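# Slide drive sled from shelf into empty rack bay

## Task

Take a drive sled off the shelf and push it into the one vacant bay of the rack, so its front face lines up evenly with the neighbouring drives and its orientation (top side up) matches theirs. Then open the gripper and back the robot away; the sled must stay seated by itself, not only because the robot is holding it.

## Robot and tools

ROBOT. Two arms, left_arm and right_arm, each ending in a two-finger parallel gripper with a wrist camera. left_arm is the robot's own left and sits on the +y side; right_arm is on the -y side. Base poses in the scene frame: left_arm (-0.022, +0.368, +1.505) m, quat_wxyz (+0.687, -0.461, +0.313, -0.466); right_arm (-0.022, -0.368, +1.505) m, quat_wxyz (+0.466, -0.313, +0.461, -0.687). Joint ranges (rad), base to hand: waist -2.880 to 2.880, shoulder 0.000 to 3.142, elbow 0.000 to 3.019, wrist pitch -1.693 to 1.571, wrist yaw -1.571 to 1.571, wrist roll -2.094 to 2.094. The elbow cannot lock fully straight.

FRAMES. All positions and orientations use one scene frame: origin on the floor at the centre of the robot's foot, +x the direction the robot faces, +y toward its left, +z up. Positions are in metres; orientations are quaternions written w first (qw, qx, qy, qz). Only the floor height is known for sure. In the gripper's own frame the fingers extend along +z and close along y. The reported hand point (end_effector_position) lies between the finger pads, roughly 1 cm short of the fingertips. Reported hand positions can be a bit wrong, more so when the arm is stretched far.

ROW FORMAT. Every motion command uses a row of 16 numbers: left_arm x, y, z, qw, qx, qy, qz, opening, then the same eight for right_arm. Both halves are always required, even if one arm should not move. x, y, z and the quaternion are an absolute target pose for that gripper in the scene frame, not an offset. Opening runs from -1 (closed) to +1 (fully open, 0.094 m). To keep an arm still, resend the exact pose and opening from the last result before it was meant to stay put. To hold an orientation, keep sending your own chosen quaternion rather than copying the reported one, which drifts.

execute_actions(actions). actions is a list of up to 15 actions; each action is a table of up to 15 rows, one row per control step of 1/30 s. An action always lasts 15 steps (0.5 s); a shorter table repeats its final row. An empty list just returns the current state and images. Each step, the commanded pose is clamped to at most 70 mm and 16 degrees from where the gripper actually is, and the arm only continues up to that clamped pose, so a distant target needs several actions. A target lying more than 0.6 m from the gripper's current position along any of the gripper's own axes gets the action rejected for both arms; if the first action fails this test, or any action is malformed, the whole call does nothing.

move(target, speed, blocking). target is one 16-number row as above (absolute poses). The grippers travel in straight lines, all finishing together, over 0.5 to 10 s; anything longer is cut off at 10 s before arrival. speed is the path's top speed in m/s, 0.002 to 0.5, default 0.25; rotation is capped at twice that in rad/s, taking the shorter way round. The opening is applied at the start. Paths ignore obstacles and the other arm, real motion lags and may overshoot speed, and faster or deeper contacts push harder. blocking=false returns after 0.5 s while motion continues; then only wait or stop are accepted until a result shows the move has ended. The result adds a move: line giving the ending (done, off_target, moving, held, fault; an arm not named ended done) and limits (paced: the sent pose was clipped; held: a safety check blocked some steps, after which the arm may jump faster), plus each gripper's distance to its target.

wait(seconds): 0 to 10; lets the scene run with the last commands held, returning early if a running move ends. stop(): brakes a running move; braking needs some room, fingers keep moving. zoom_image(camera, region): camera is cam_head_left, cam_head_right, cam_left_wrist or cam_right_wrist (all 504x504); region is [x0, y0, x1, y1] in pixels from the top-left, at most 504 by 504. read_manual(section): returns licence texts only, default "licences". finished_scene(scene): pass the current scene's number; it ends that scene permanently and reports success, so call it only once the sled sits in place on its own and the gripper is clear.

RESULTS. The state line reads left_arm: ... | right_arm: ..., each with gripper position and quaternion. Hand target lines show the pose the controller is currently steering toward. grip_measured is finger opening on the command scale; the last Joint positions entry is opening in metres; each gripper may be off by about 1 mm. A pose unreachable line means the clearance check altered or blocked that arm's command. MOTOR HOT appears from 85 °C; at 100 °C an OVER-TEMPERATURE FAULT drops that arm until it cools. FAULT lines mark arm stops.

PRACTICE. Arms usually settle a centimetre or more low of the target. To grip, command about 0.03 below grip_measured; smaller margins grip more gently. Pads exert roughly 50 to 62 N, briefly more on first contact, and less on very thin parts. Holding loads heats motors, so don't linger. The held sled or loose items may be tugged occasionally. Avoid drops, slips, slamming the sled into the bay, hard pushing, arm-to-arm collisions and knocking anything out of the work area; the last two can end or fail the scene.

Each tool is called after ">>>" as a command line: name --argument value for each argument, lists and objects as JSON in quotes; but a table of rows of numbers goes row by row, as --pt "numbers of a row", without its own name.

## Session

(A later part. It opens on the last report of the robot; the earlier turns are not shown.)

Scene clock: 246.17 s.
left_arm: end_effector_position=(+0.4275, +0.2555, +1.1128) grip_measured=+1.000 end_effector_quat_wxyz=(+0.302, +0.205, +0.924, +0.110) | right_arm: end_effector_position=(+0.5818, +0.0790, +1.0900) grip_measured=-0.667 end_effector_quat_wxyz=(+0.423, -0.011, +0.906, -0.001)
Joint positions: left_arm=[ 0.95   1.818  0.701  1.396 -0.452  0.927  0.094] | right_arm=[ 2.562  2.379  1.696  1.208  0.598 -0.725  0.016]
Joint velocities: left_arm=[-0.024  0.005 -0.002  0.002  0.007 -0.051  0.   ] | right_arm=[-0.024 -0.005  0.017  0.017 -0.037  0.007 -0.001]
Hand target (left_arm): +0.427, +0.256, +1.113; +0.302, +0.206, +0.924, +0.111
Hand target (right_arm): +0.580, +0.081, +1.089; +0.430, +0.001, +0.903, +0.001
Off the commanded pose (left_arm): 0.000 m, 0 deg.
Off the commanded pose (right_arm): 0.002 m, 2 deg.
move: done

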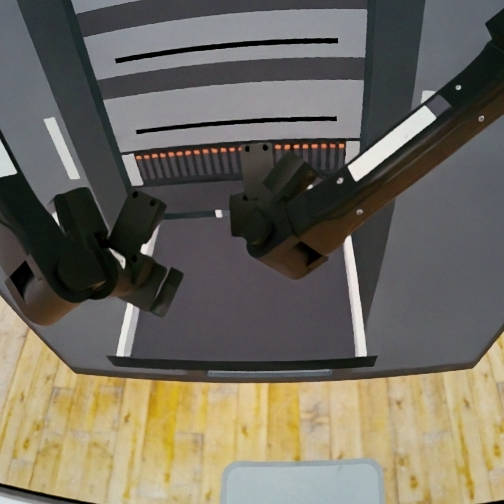

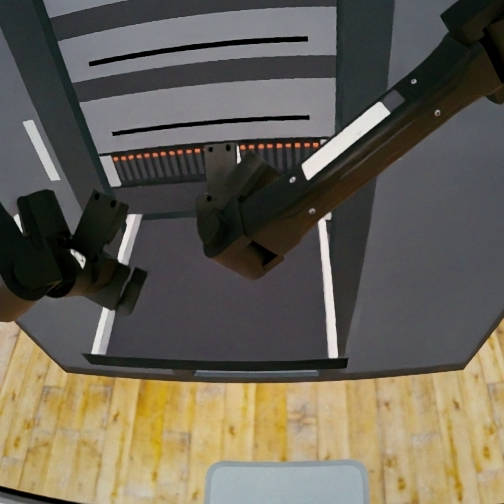

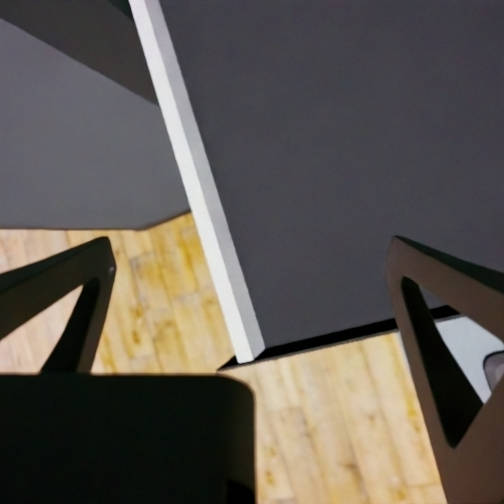

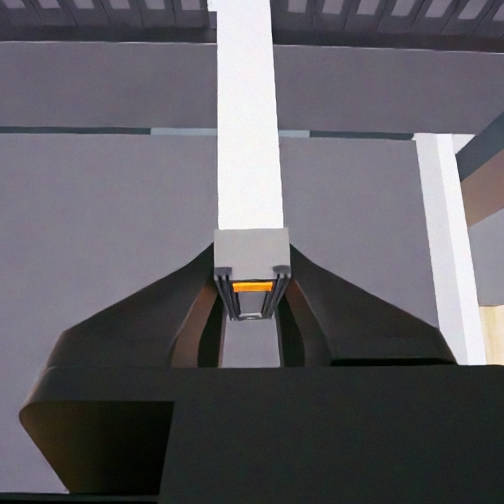

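>>> move --target '[0.62,0.2,1.2,0.392,-0.081,0.870,-0.288,-1, 0.59,0.095,1.09,0.4305,0,0.9026,0,-0.75]' --speed 0.12

Scene clock: 263.13 s.
left_arm: end_effector_position=(+0.6112, +0.2032, +1.1868) grip_measured=-0.992 end_effector_quat_wxyz=(+0.390, -0.077, +0.875, -0.277) | right_arm: end_effector_position=(+0.5949, +0.0823, +1.0881) grip_measured=-0.667 end_effector_quat_wxyz=(+0.432, +0.004, +0.902, -0.007)
Joint positions: left_arm=[0.943 1.526 0.942 0.863 0.127 0.119 0.   ] | right_arm=[ 2.562  2.404  1.759  1.205  0.603 -0.722  0.016]
Joint velocities: left_arm=[-0.005 -0.015 -0.012 -0.012  0.022 -0.081  0.   ] | right_arm=[-0.005 -0.015  0.002  0.012 -0.007 -0.022  0.001]
Hand target (left_arm): +0.619, +0.199, +1.199; +0.395, -0.081, +0.869, -0.287
Hand target (right_arm): +0.590, +0.095, +1.090; +0.431, -0.000, +0.903, +0.000
Off the commanded pose (left_arm): 0.016 m, 1 deg.
Off the commanded pose (right_arm): 0.014 m, 1 deg.
move: off_target (left_arm, right_arm)

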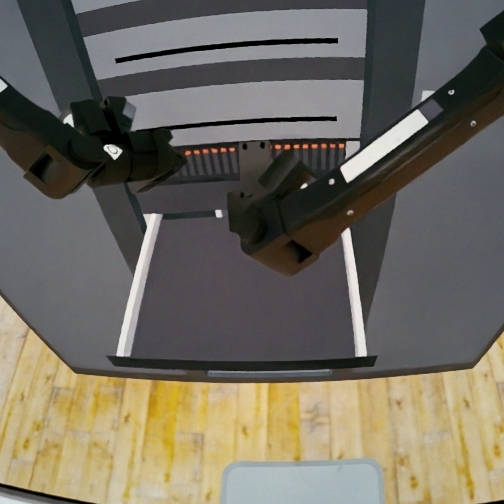

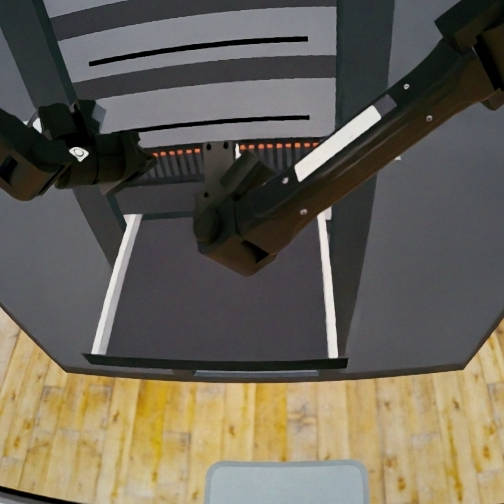

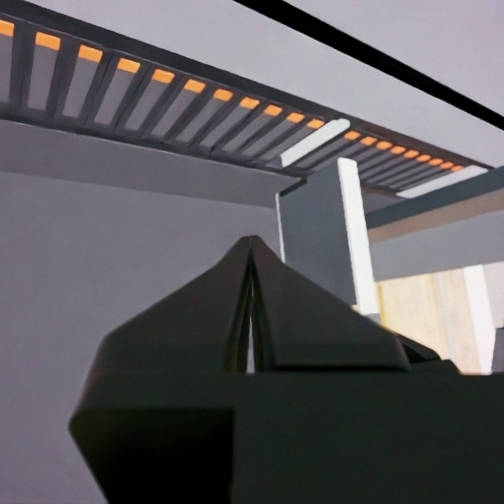

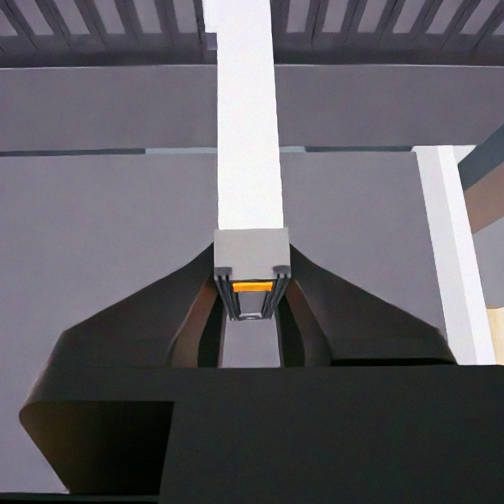

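>>> move --target '[0.6112,0.2032,1.1868,0.390,-0.077,0.875,-0.277,-1, 0.59,0.108,1.095,0.4305,0,0.9026,0,-0.75]' --speed 0.03

>>> zoom_image --camera "cam_right_wrist" --region '[130,0,370,120]'

>>> zoom_image --camera "cam_left_wrist" --region '[220,80,420,280]'

Scene clock: 269.87 s.
left_arm: end_effector_position=(+0.6112, +0.2032, +1.1868) grip_measured=-0.992 end_effector_quat_wxyz=(+0.390, -0.078, +0.875, -0.278) | right_arm: end_effector_position=(+0.5930, +0.0861, +1.0822) grip_measured=-0.667 end_effector_quat_wxyz=(+0.428, +0.006, +0.904, -0.012)
Joint positions: left_arm=[0.943 1.526 0.942 0.863 0.127 0.117 0.   ] | right_arm=[ 2.562  2.426  1.789  1.2    0.617 -0.723  0.016]
Joint velocities: left_arm=[-0.015 -0.015  0.017 -0.022 -0.051 -0.081  0.   ] | right_arm=[-0.005  0.005 -0.007 -0.002 -0.037  0.022 -0.001]
Hand target (left_arm): +0.611, +0.203, +1.187; +0.390, -0.077, +0.875, -0.277
Hand target (right_arm): +0.589, +0.107, +1.096; +0.431, -0.000, +0.903, +0.000
Off the commanded pose (left_arm): 0.000 m, 0 deg.
Off the commanded pose (right_arm): 0.026 m, 2 deg.
move: off_target (right_arm)

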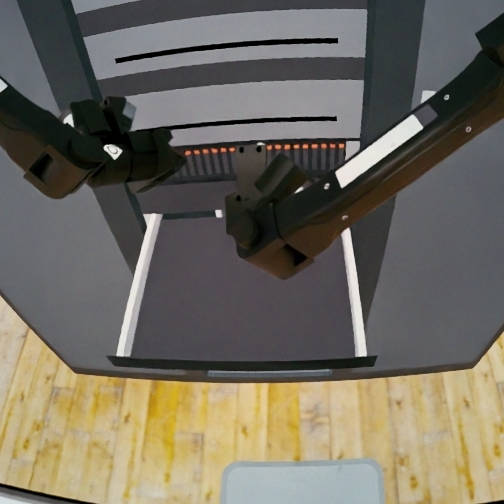

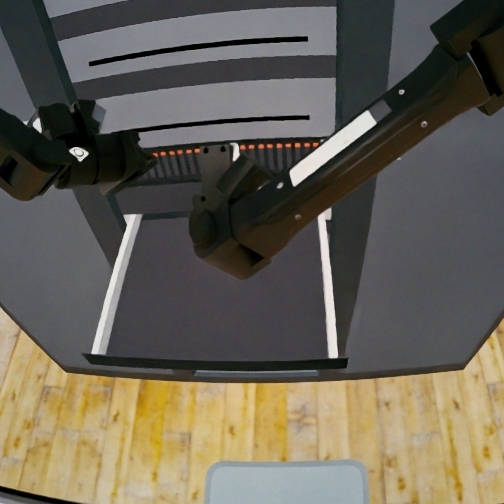

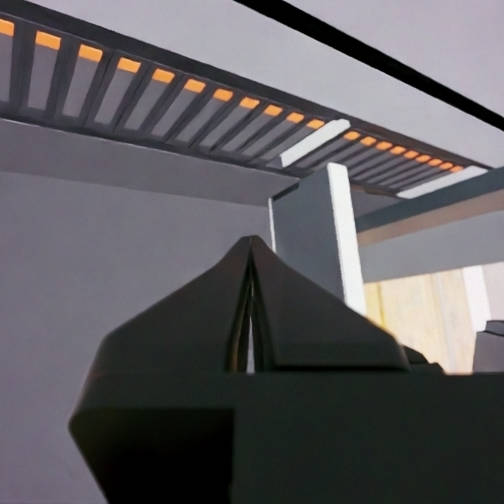

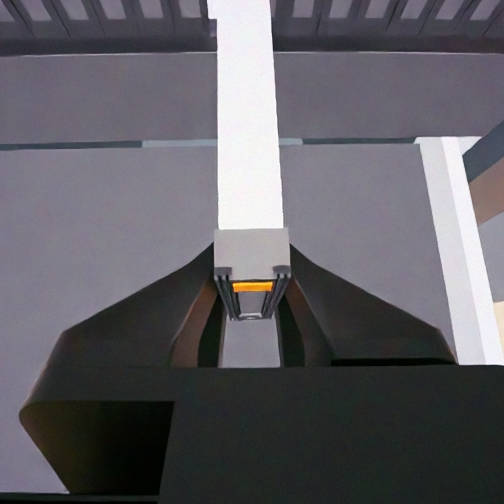

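Region (130, 0, 370, 120) of cam_right_wrist's 504x504 image, scaled by 2.100, with more detail than that image has.

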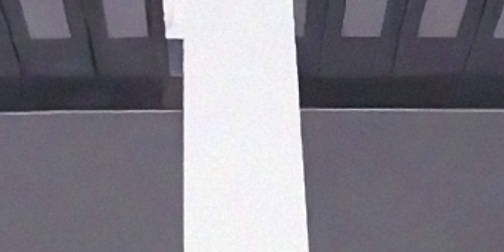

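Region (220, 80, 420, 280) of cam_left_wrist's 504x504 image, scaled by 2.520, with more detail than that image has.

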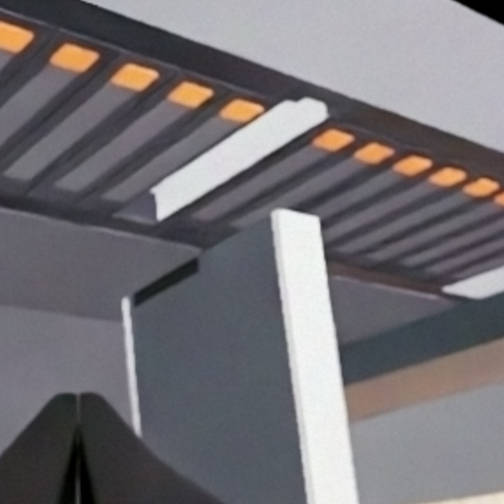

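>>> move --target '[0.6112,0.2032,1.1868,0.390,-0.077,0.875,-0.277,-1, 0.59,0.119,1.104,0.4305,0,0.9026,0,-0.75]' --speed 0.03

>>> zoom_image --camera "cam_right_wrist" --region '[130,0,370,120]'

>>> zoom_image --camera "cam_left_wrist" --region '[220,80,420,280]'

Scene clock: 284.80 s.
left_arm: end_effector_position=(+0.6112, +0.2032, +1.1868) grip_measured=-0.992 end_effector_quat_wxyz=(+0.390, -0.078, +0.875, -0.278) | right_arm: end_effector_position=(+0.5943, +0.0951, +1.0902) grip_measured=-0.667 end_effector_quat_wxyz=(+0.428, +0.007, +0.903, -0.013)
Joint positions: left_arm=[0.943 1.526 0.942 0.863 0.127 0.117 0.   ] | right_arm=[ 2.578  2.434  1.806  1.2    0.632 -0.736  0.016]
Joint velocities: left_arm=[-0.005 -0.015  0.017 -0.017 -0.022  0.051  0.   ] | right_arm=[-0.005 -0.005  0.012  0.037 -0.022 -0.022  0.   ]
Hand target (left_arm): +0.611, +0.203, +1.187; +0.390, -0.077, +0.875, -0.277
Hand target (right_arm): +0.589, +0.118, +1.105; +0.431, -0.001, +0.902, -0.000
Off the commanded pose (left_arm): 0.000 m, 0 deg.
Off the commanded pose (right_arm): 0.028 m, 2 deg.
move: off_target (right_arm)

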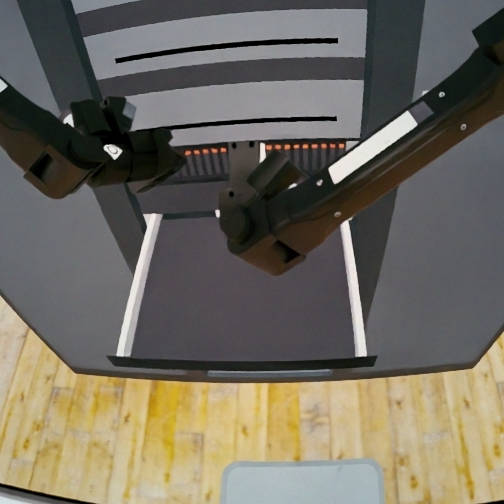

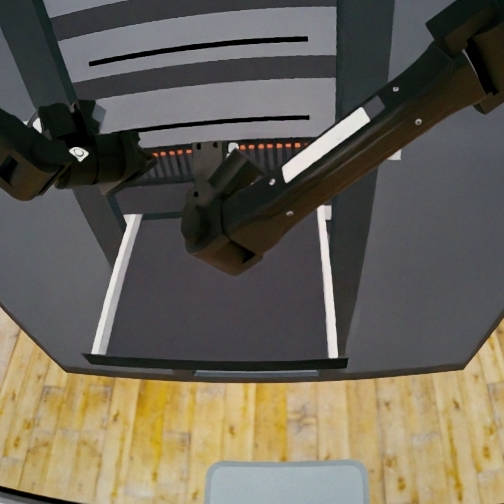

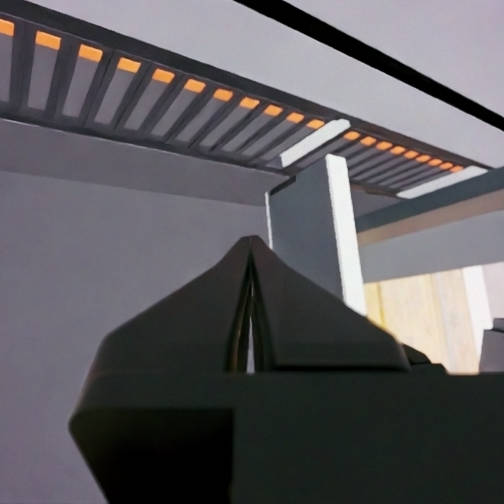

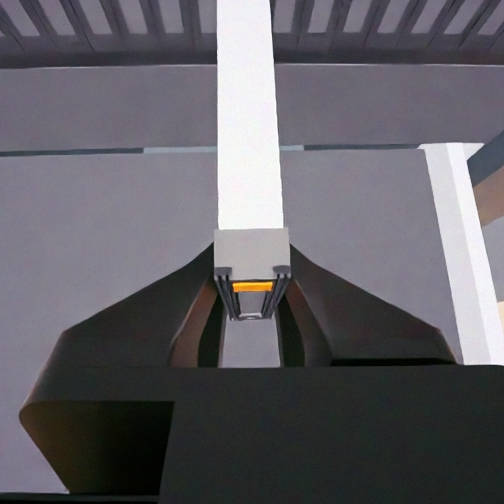

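Region (130, 0, 370, 120) of cam_right_wrist's 504x504 image, scaled by 2.100, with more detail than that image has.

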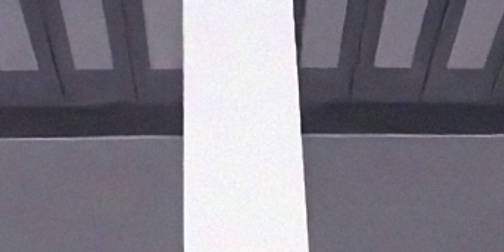

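Region (220, 80, 420, 280) of cam_left_wrist's 504x504 image, scaled by 2.520, with more detail than that image has.

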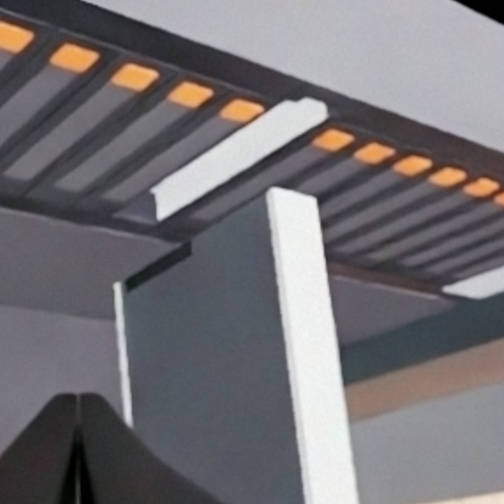

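>>> move --target '[0.6112,0.2032,1.1868,0.390,-0.077,0.875,-0.277,-1, 0.617,0.119,1.104,0.4305,-0.005,0.9026,0.01,-0.75]' --speed 0.02

>>> zoom_image --camera "cam_right_wrist" --region '[130,0,370,120]'

>>> zoom_image --camera "cam_left_wrist" --region '[220,80,420,280]'

Scene clock: 294.63 s.
left_arm: end_effector_position=(+0.6112, +0.2032, +1.1868) grip_measured=-0.992 end_effector_quat_wxyz=(+0.390, -0.078, +0.875, -0.278) | right_arm: end_effector_position=(+0.6093, +0.1048, +1.0873) grip_measured=-0.667 end_effector_quat_wxyz=(+0.423, -0.010, +0.906, -0.003)
Joint positions: left_arm=[0.943 1.526 0.942 0.863 0.127 0.117 0.   ] | right_arm=[ 2.578  2.434  1.853  1.115  0.616 -0.736  0.016]
Joint velocities: left_arm=[ 0.005 -0.005  0.012 -0.002  0.007 -0.037  0.   ] | right_arm=[-0.005 -0.005  0.002 -0.012 -0.007 -0.066  0.001]
Hand target (left_arm): +0.611, +0.203, +1.187; +0.390, -0.077, +0.875, -0.277
Hand target (right_arm): +0.616, +0.118, +1.104; +0.431, -0.005, +0.903, +0.010
Off the commanded pose (left_arm): 0.000 m, 0 deg.
Off the commanded pose (right_arm): 0.023 m, 2 deg.
move: off_target (right_arm)

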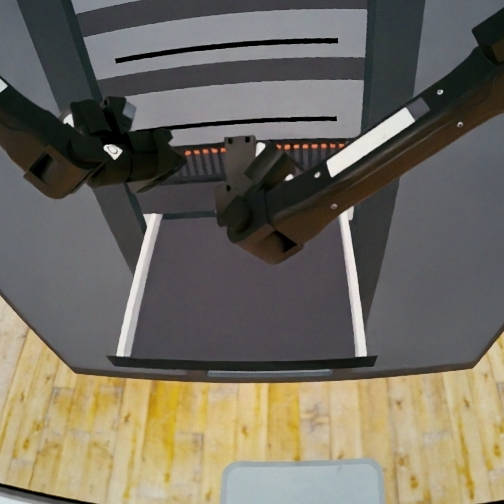

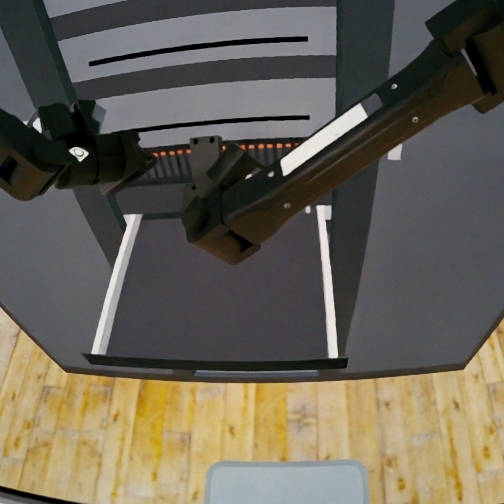

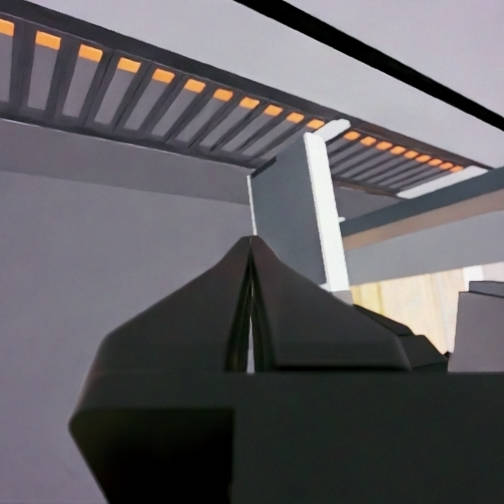

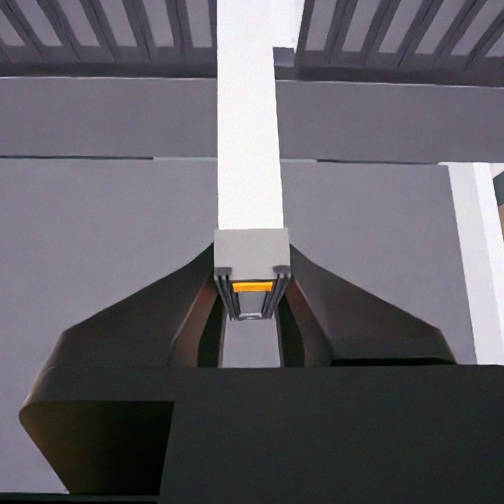

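Region (130, 0, 370, 120) of cam_right_wrist's 504x504 image, scaled by 2.100, with more detail than that image has.

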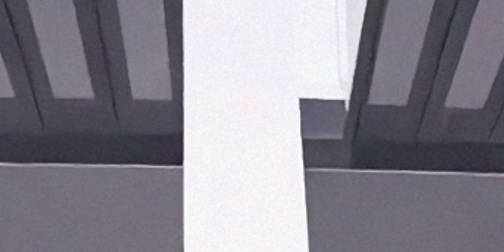

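Region (220, 80, 420, 280) of cam_left_wrist's 504x504 image, scaled by 2.520, with more detail than that image has.

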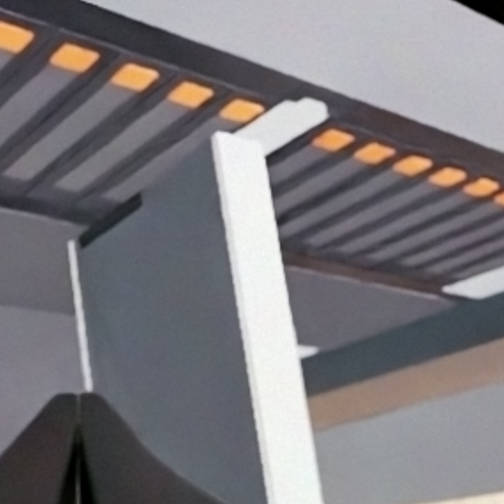

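>>> move --target '[0.6112,0.2032,1.1868,0.390,-0.077,0.875,-0.277,-1, 0.615,0.105,1.105,0.433,0.003,0.9014,0.004,-0.75]' --speed 0.02

>>> zoom_image --camera "cam_right_wrist" --region '[130,0,370,120]'

>>> zoom_image --camera "cam_left_wrist" --region '[220,80,420,280]'

Scene clock: 318.17 s.
left_arm: end_effector_position=(+0.6112, +0.2032, +1.1868) grip_measured=-0.992 end_effector_quat_wxyz=(+0.390, -0.078, +0.875, -0.278) | right_arm: end_effector_position=(+0.6017, +0.1058, +1.0856) grip_measured=-0.667 end_effector_quat_wxyz=(+0.419, -0.015, +0.908, -0.002)
Joint positions: left_arm=[0.943 1.526 0.942 0.863 0.127 0.117 0.   ] | right_arm=[ 2.578  2.434  1.836  1.12   0.616 -0.736  0.016]
Joint velocities: left_arm=[-0.015  0.005 -0.007  0.007 -0.007  0.022  0.   ] | right_arm=[ 0.005 -0.005 -0.002 -0.007 -0.051 -0.037 -0.   ]
Hand target (left_arm): +0.611, +0.203, +1.187; +0.390, -0.077, +0.875, -0.277
Hand target (right_arm): +0.615, +0.105, +1.105; +0.433, +0.003, +0.901, +0.004
Off the commanded pose (left_arm): 0.000 m, 0 deg.
Off the commanded pose (right_arm): 0.024 m, 3 deg.
move: off_target (right_arm)

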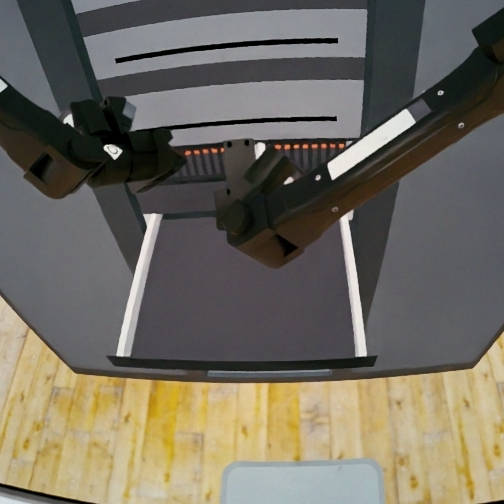

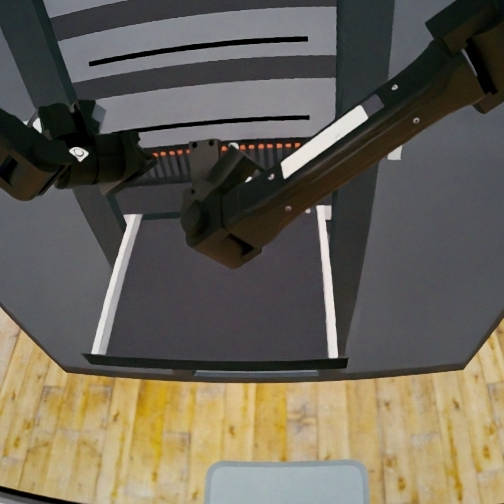

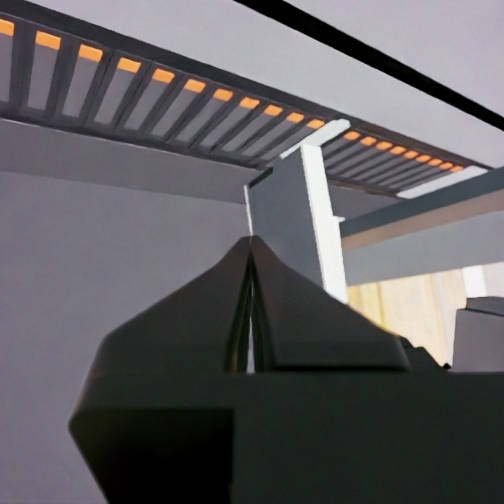

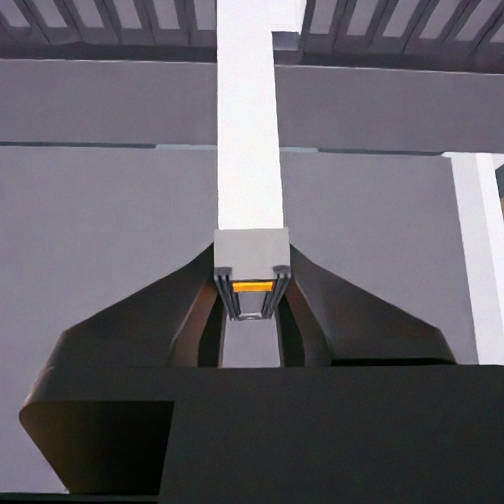

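Region (130, 0, 370, 120) of cam_right_wrist's 504x504 image, scaled by 2.100, with more detail than that image has.

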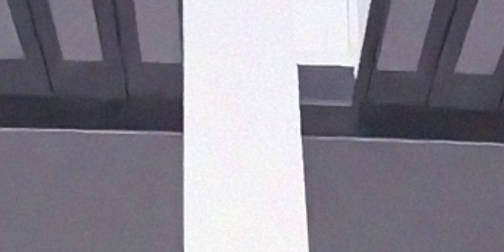

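Region (220, 80, 420, 280) of cam_left_wrist's 504x504 image, scaled by 2.520, with more detail than that image has.

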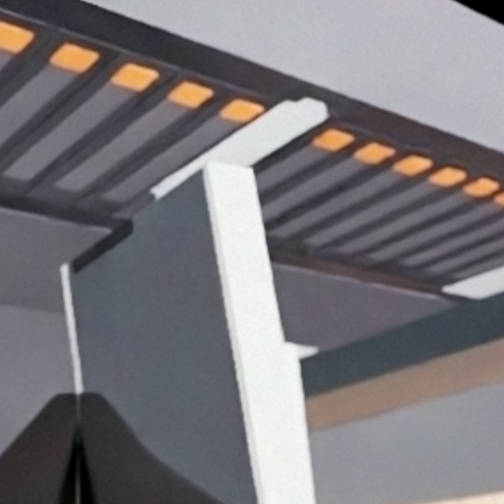

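>>> execute_actions --actions '[[[0.6112,0.2032,1.1868,0.390,-0.077,0.875,-0.277,-1, 0.58,0.093,1.09,0.4305,0,0.9026,0,-0.75]],[[0.6112,0.2032,1.1868,0.390,-0.077,0.875,-0.277,-1, 0.56,0.093,1.09,0.4305,0,0.9026,0,-0.75]],[[0.6112,0.2032,1.1868,0.390,-0.077,0.875,-0.277,-1, 0.54,0.093,1.09,0.4305,0,0.9026,0,-0.75]],[[0.6112,0.2032,1.1868,0.390,-0.077,0.875,-0.277,-1, 0.53,0.093,1.09,0.4305,0,0.9026,0,-0.75]],[[0.6112,0.2032,1.1868,0.390,-0.077,0.875,-0.277,-1, 0.545,0.093,1.09,0.4305,0,0.9026,0,-0.75]],[[0.6112,0.2032,1.1868,0.390,-0.077,0.875,-0.277,-1, 0.56,0.093,1.09,0.4305,0,0.9026,0,-0.75]],[[0.6112,0.2032,1.1868,0.390,-0.077,0.875,-0.277,-1, 0.575,0.093,1.09,0.4305,0,0.9026,0,-0.75]],[[0.6112,0.2032,1.1868,0.390,-0.077,0.875,-0.277,-1, 0.59,0.093,1.09,0.4305,0,0.9026,0,-0.75]],[[0.6112,0.2032,1.1868,0.390,-0.077,0.875,-0.277,-1, 0.59,0.093,1.09,0.4305,0,0.9026,0,-0.75]]]'

Scene clock: 345.27 s.
left_arm: end_effector_position=(+0.6112, +0.2032, +1.1868) grip_measured=-0.992 end_effector_quat_wxyz=(+0.390, -0.078, +0.875, -0.278) | right_arm: end_effector_position=(+0.5741, +0.1010, +1.0874) grip_measured=-0.667 end_effector_quat_wxyz=(+0.425, -0.011, +0.905, +0.001)
Joint positions: left_arm=[0.943 1.526 0.942 0.863 0.127 0.117 0.   ] | right_arm=[ 2.578  2.433  1.757  1.206  0.607 -0.733  0.016]
Joint velocities: left_arm=[-0.005 -0.005 -0.002 -0.017 -0.037 -0.081 -0.   ] | right_arm=[-0.015 -0.015 -0.002  0.002  0.022  0.037  0.001]
Hand target (left_arm): +0.611, +0.203, +1.187; +0.390, -0.077, +0.875, -0.277
Hand target (right_arm): +0.590, +0.093, +1.090; +0.431, +0.000, +0.903, +0.000
Off the commanded pose (left_arm): 0.000 m, 0 deg.
Off the commanded pose (right_arm): 0.018 m, 1 deg.

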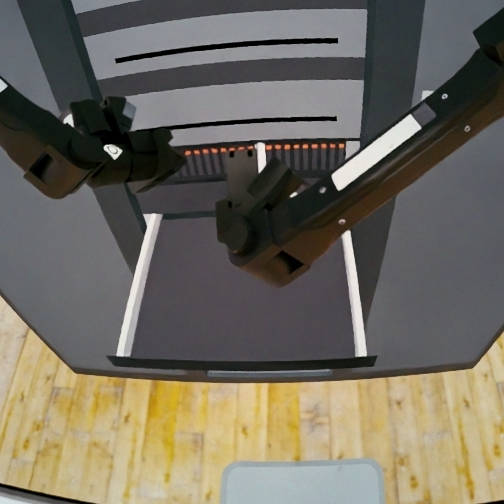

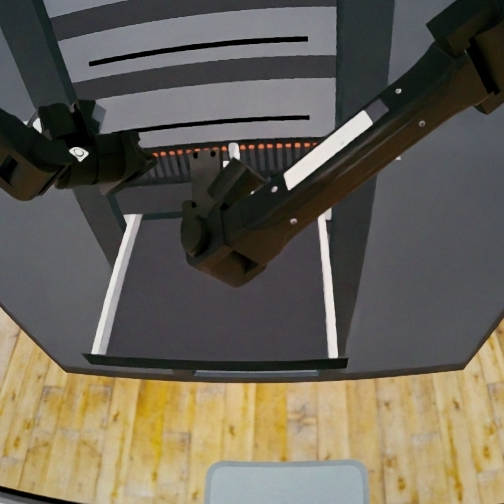

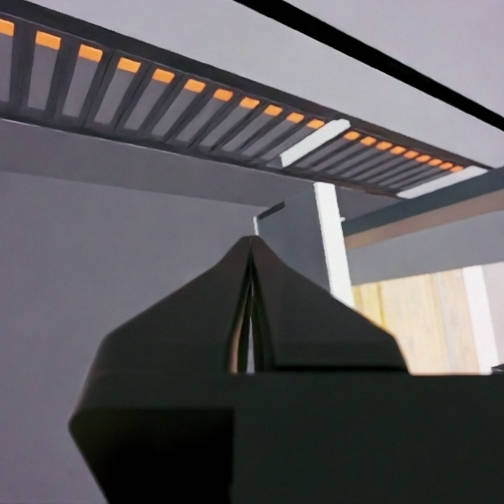

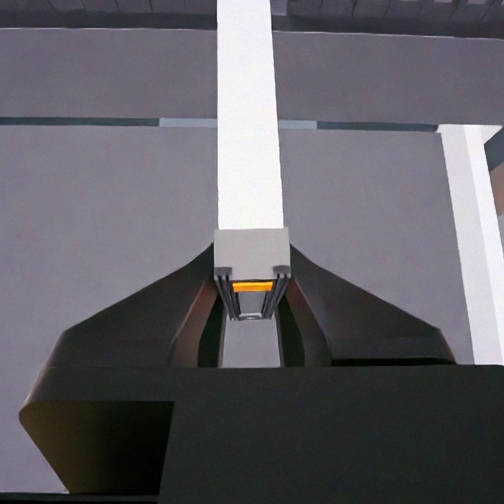

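>>> execute_actions --actions '[[[0.6112,0.2032,1.1868,0.390,-0.077,0.875,-0.277,-1, 0.60,0.089,1.093,0.4305,0.004,0.9026,0,-0.75]],[[0.6112,0.2032,1.1868,0.390,-0.077,0.875,-0.277,-1, 0.61,0.086,1.095,0.4305,0.008,0.9026,0,-0.75]],[[0.6112,0.2032,1.1868,0.390,-0.077,0.875,-0.277,-1, 0.615,0.085,1.095,0.4305,0.008,0.9026,0,-0.75]],[[0.6112,0.2032,1.1868,0.390,-0.077,0.875,-0.277,-1, 0.615,0.085,1.095,0.4305,0.008,0.9026,0,-0.75]]]'

Scene clock: 355.43 s.
left_arm: end_effector_position=(+0.6112, +0.2032, +1.1868) grip_measured=-0.992 end_effector_quat_wxyz=(+0.390, -0.078, +0.875, -0.278) | right_arm: end_effector_position=(+0.5938, +0.0980, +1.0923) grip_measured=-0.667 end_effector_quat_wxyz=(+0.423, -0.007, +0.906, +0.005)
Joint positions: left_arm=[0.943 1.526 0.942 0.863 0.127 0.117 0.   ] | right_arm=[ 2.578  2.408  1.774  1.16   0.607 -0.719  0.016]
Joint velocities: left_arm=[ 0.005 -0.015 -0.007 -0.002  0.022  0.022 -0.   ] | right_arm=[ 0.005 -0.005  0.002  0.002  0.022 -0.022 -0.001]
Hand target (left_arm): +0.611, +0.203, +1.187; +0.390, -0.077, +0.875, -0.277
Hand target (right_arm): +0.615, +0.085, +1.095; +0.430, +0.008, +0.903, +0.000
Off the commanded pose (left_arm): 0.000 m, 0 deg.
Off the commanded pose (right_arm): 0.025 m, 2 deg.

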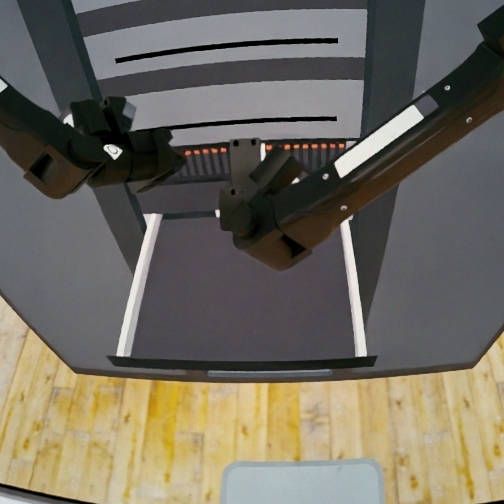

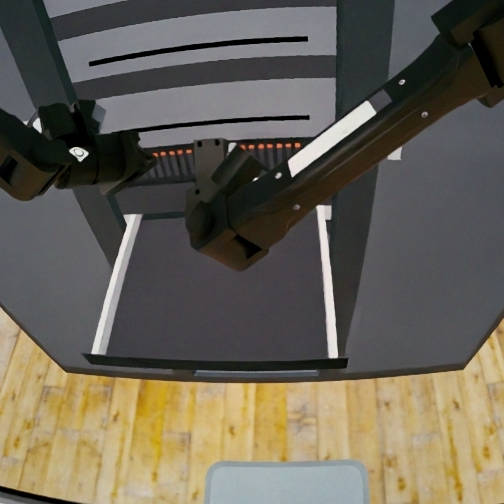

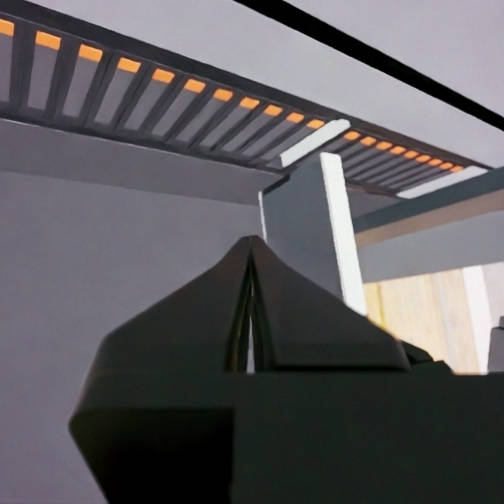

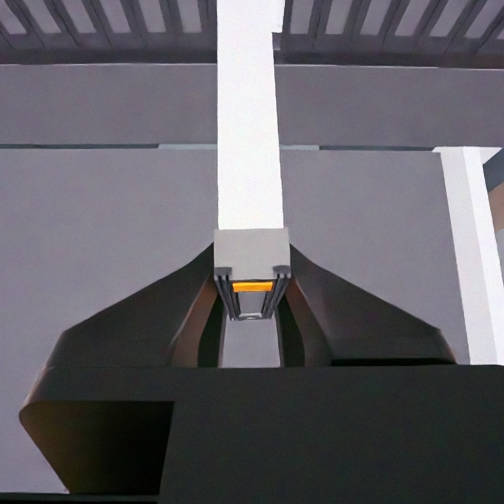

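>>> execute_actions --actions '[[[0.6112,0.2032,1.1868,0.390,-0.077,0.875,-0.277,-1, 0.621,0.082,1.094,0.435,0.013,0.9,-0.004,-0.75]],[[0.6112,0.2032,1.1868,0.390,-0.077,0.875,-0.277,-1, 0.627,0.079,1.094,0.438,0.018,0.899,-0.007,-0.75]],[[0.6112,0.2032,1.1868,0.390,-0.077,0.875,-0.277,-1, 0.627,0.079,1.094,0.438,0.018,0.899,-0.007,-0.75]]]'

>>> zoom_image --camera "cam_right_wrist" --region '[130,0,370,120]'

>>> zoom_image --camera "cam_left_wrist" --region '[220,80,420,280]'

Scene clock: 367.63 s.
left_arm: end_effector_position=(+0.6112, +0.2032, +1.1868) grip_measured=-0.992 end_effector_quat_wxyz=(+0.390, -0.078, +0.875, -0.278) | right_arm: end_effector_position=(+0.6086, +0.0951, +1.0964) grip_measured=-0.667 end_effector_quat_wxyz=(+0.432, +0.005, +0.902, +0.001)
Joint positions: left_arm=[0.943 1.526 0.942 0.863 0.127 0.117 0.   ] | right_arm=[ 2.578  2.408  1.804  1.16   0.607 -0.719  0.016]
Joint velocities: left_arm=[-0.005 -0.005 -0.022 -0.002  0.081 -0.007 -0.   ] | right_arm=[-0.005 -0.024  0.012 -0.017  0.007 -0.037 -0.   ]
Hand target (left_arm): +0.611, +0.203, +1.187; +0.390, -0.077, +0.875, -0.277
Hand target (right_arm): +0.627, +0.079, +1.094; +0.438, +0.018, +0.899, -0.007
Off the commanded pose (left_arm): 0.000 m, 0 deg.
Off the commanded pose (right_arm): 0.025 m, 2 deg.

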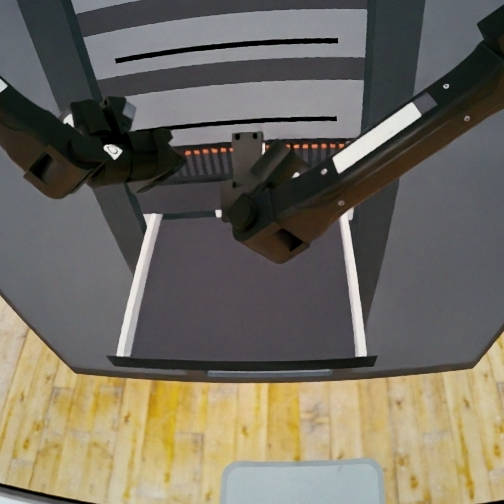

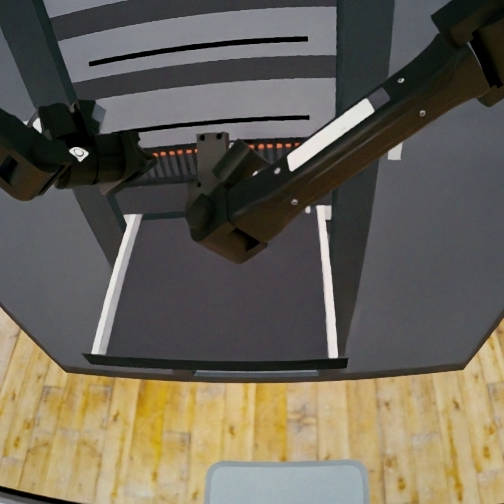

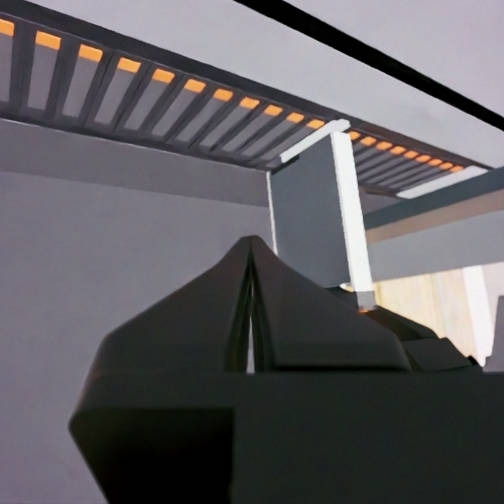

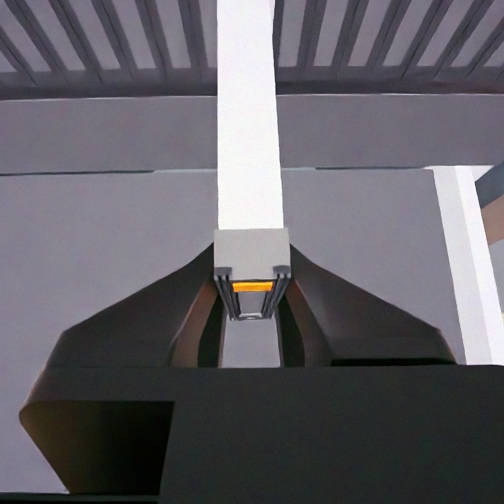

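Region (130, 0, 370, 120) of cam_right_wrist's 504x504 image, scaled by 2.100, with more detail than that image has.

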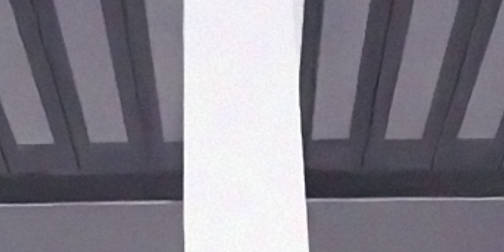

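Region (220, 80, 420, 280) of cam_left_wrist's 504x504 image, scaled by 2.520, with more detail than that image has.

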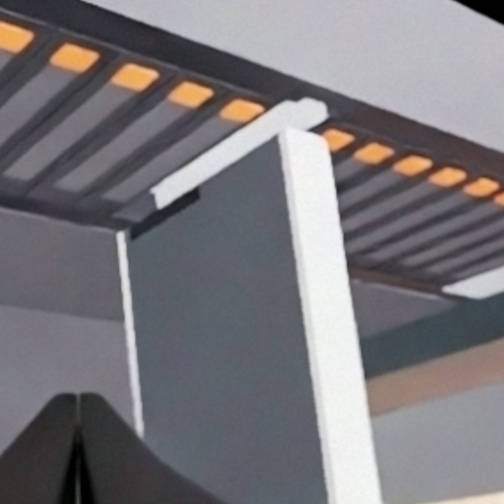

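>>> execute_actions --actions '[[[0.6112,0.2032,1.1868,0.390,-0.077,0.875,-0.277,-1, 0.627,0.073,1.089,0.438,0.018,0.899,-0.007,-0.75]],[[0.6112,0.2032,1.1868,0.390,-0.077,0.875,-0.277,-1, 0.627,0.070,1.085,0.438,0.018,0.899,-0.007,-0.75]],[[0.6112,0.2032,1.1868,0.390,-0.077,0.875,-0.277,-1, 0.627,0.070,1.085,0.438,0.018,0.899,-0.007,-0.75]]]'

>>> zoom_image --camera "cam_right_wrist" --region '[130,0,370,120]'

>>> zoom_image --camera "cam_left_wrist" --region '[220,80,420,280]'

Scene clock: 380.83 s.
left_arm: end_effector_position=(+0.6112, +0.2032, +1.1868) grip_measured=-0.992 end_effector_quat_wxyz=(+0.390, -0.078, +0.875, -0.278) | right_arm: end_effector_position=(+0.6098, +0.0909, +1.0915) grip_measured=-0.667 end_effector_quat_wxyz=(+0.434, +0.007, +0.901, +0.003)
Joint positions: left_arm=[0.943 1.526 0.942 0.863 0.127 0.117 0.   ] | right_arm=[ 2.568  2.408  1.804  1.16   0.595 -0.709  0.016]
Joint velocities: left_arm=[-0.005 -0.015  0.002  0.017 -0.007  0.007  0.   ] | right_arm=[-0.015  0.015  0.012  0.012  0.037  0.022 -0.   ]
Hand target (left_arm): +0.611, +0.203, +1.187; +0.390, -0.077, +0.875, -0.277
Hand target (right_arm): +0.627, +0.070, +1.085; +0.438, +0.018, +0.899, -0.007
Off the commanded pose (left_arm): 0.000 m, 0 deg.
Off the commanded pose (right_arm): 0.028 m, 2 deg.

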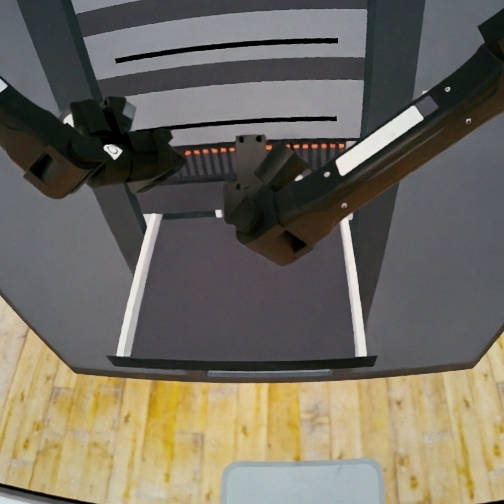

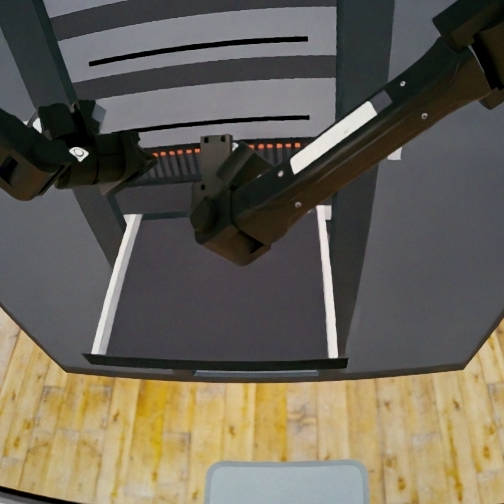

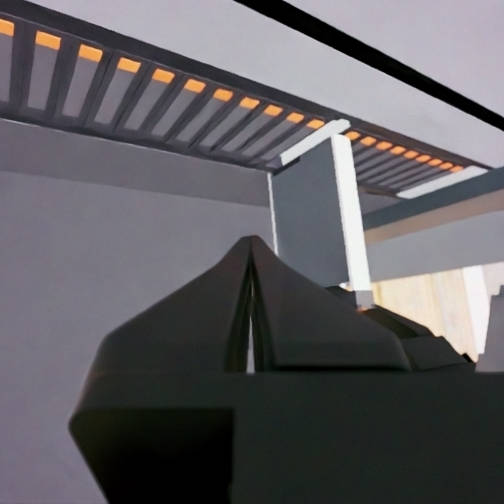

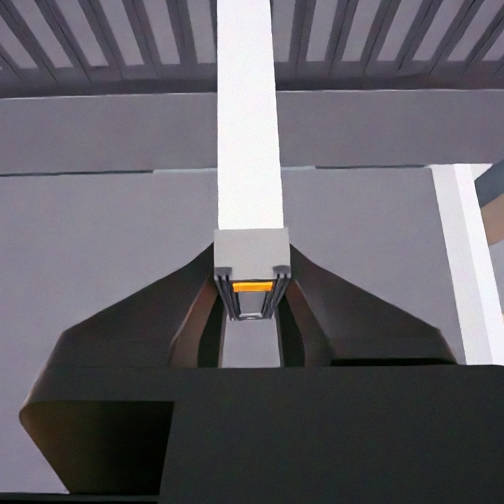

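Region (130, 0, 370, 120) of cam_right_wrist's 504x504 image, scaled by 2.100, with more detail than that image has.

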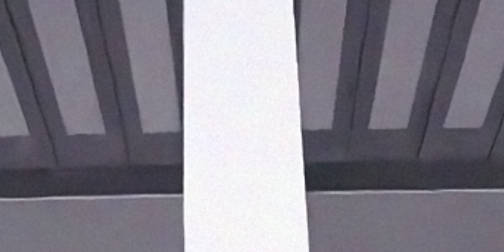

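Region (220, 80, 420, 280) of cam_left_wrist's 504x504 image, scaled by 2.520, with more detail than that image has.

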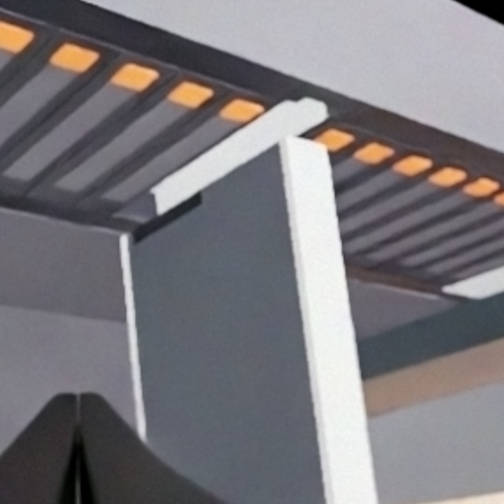

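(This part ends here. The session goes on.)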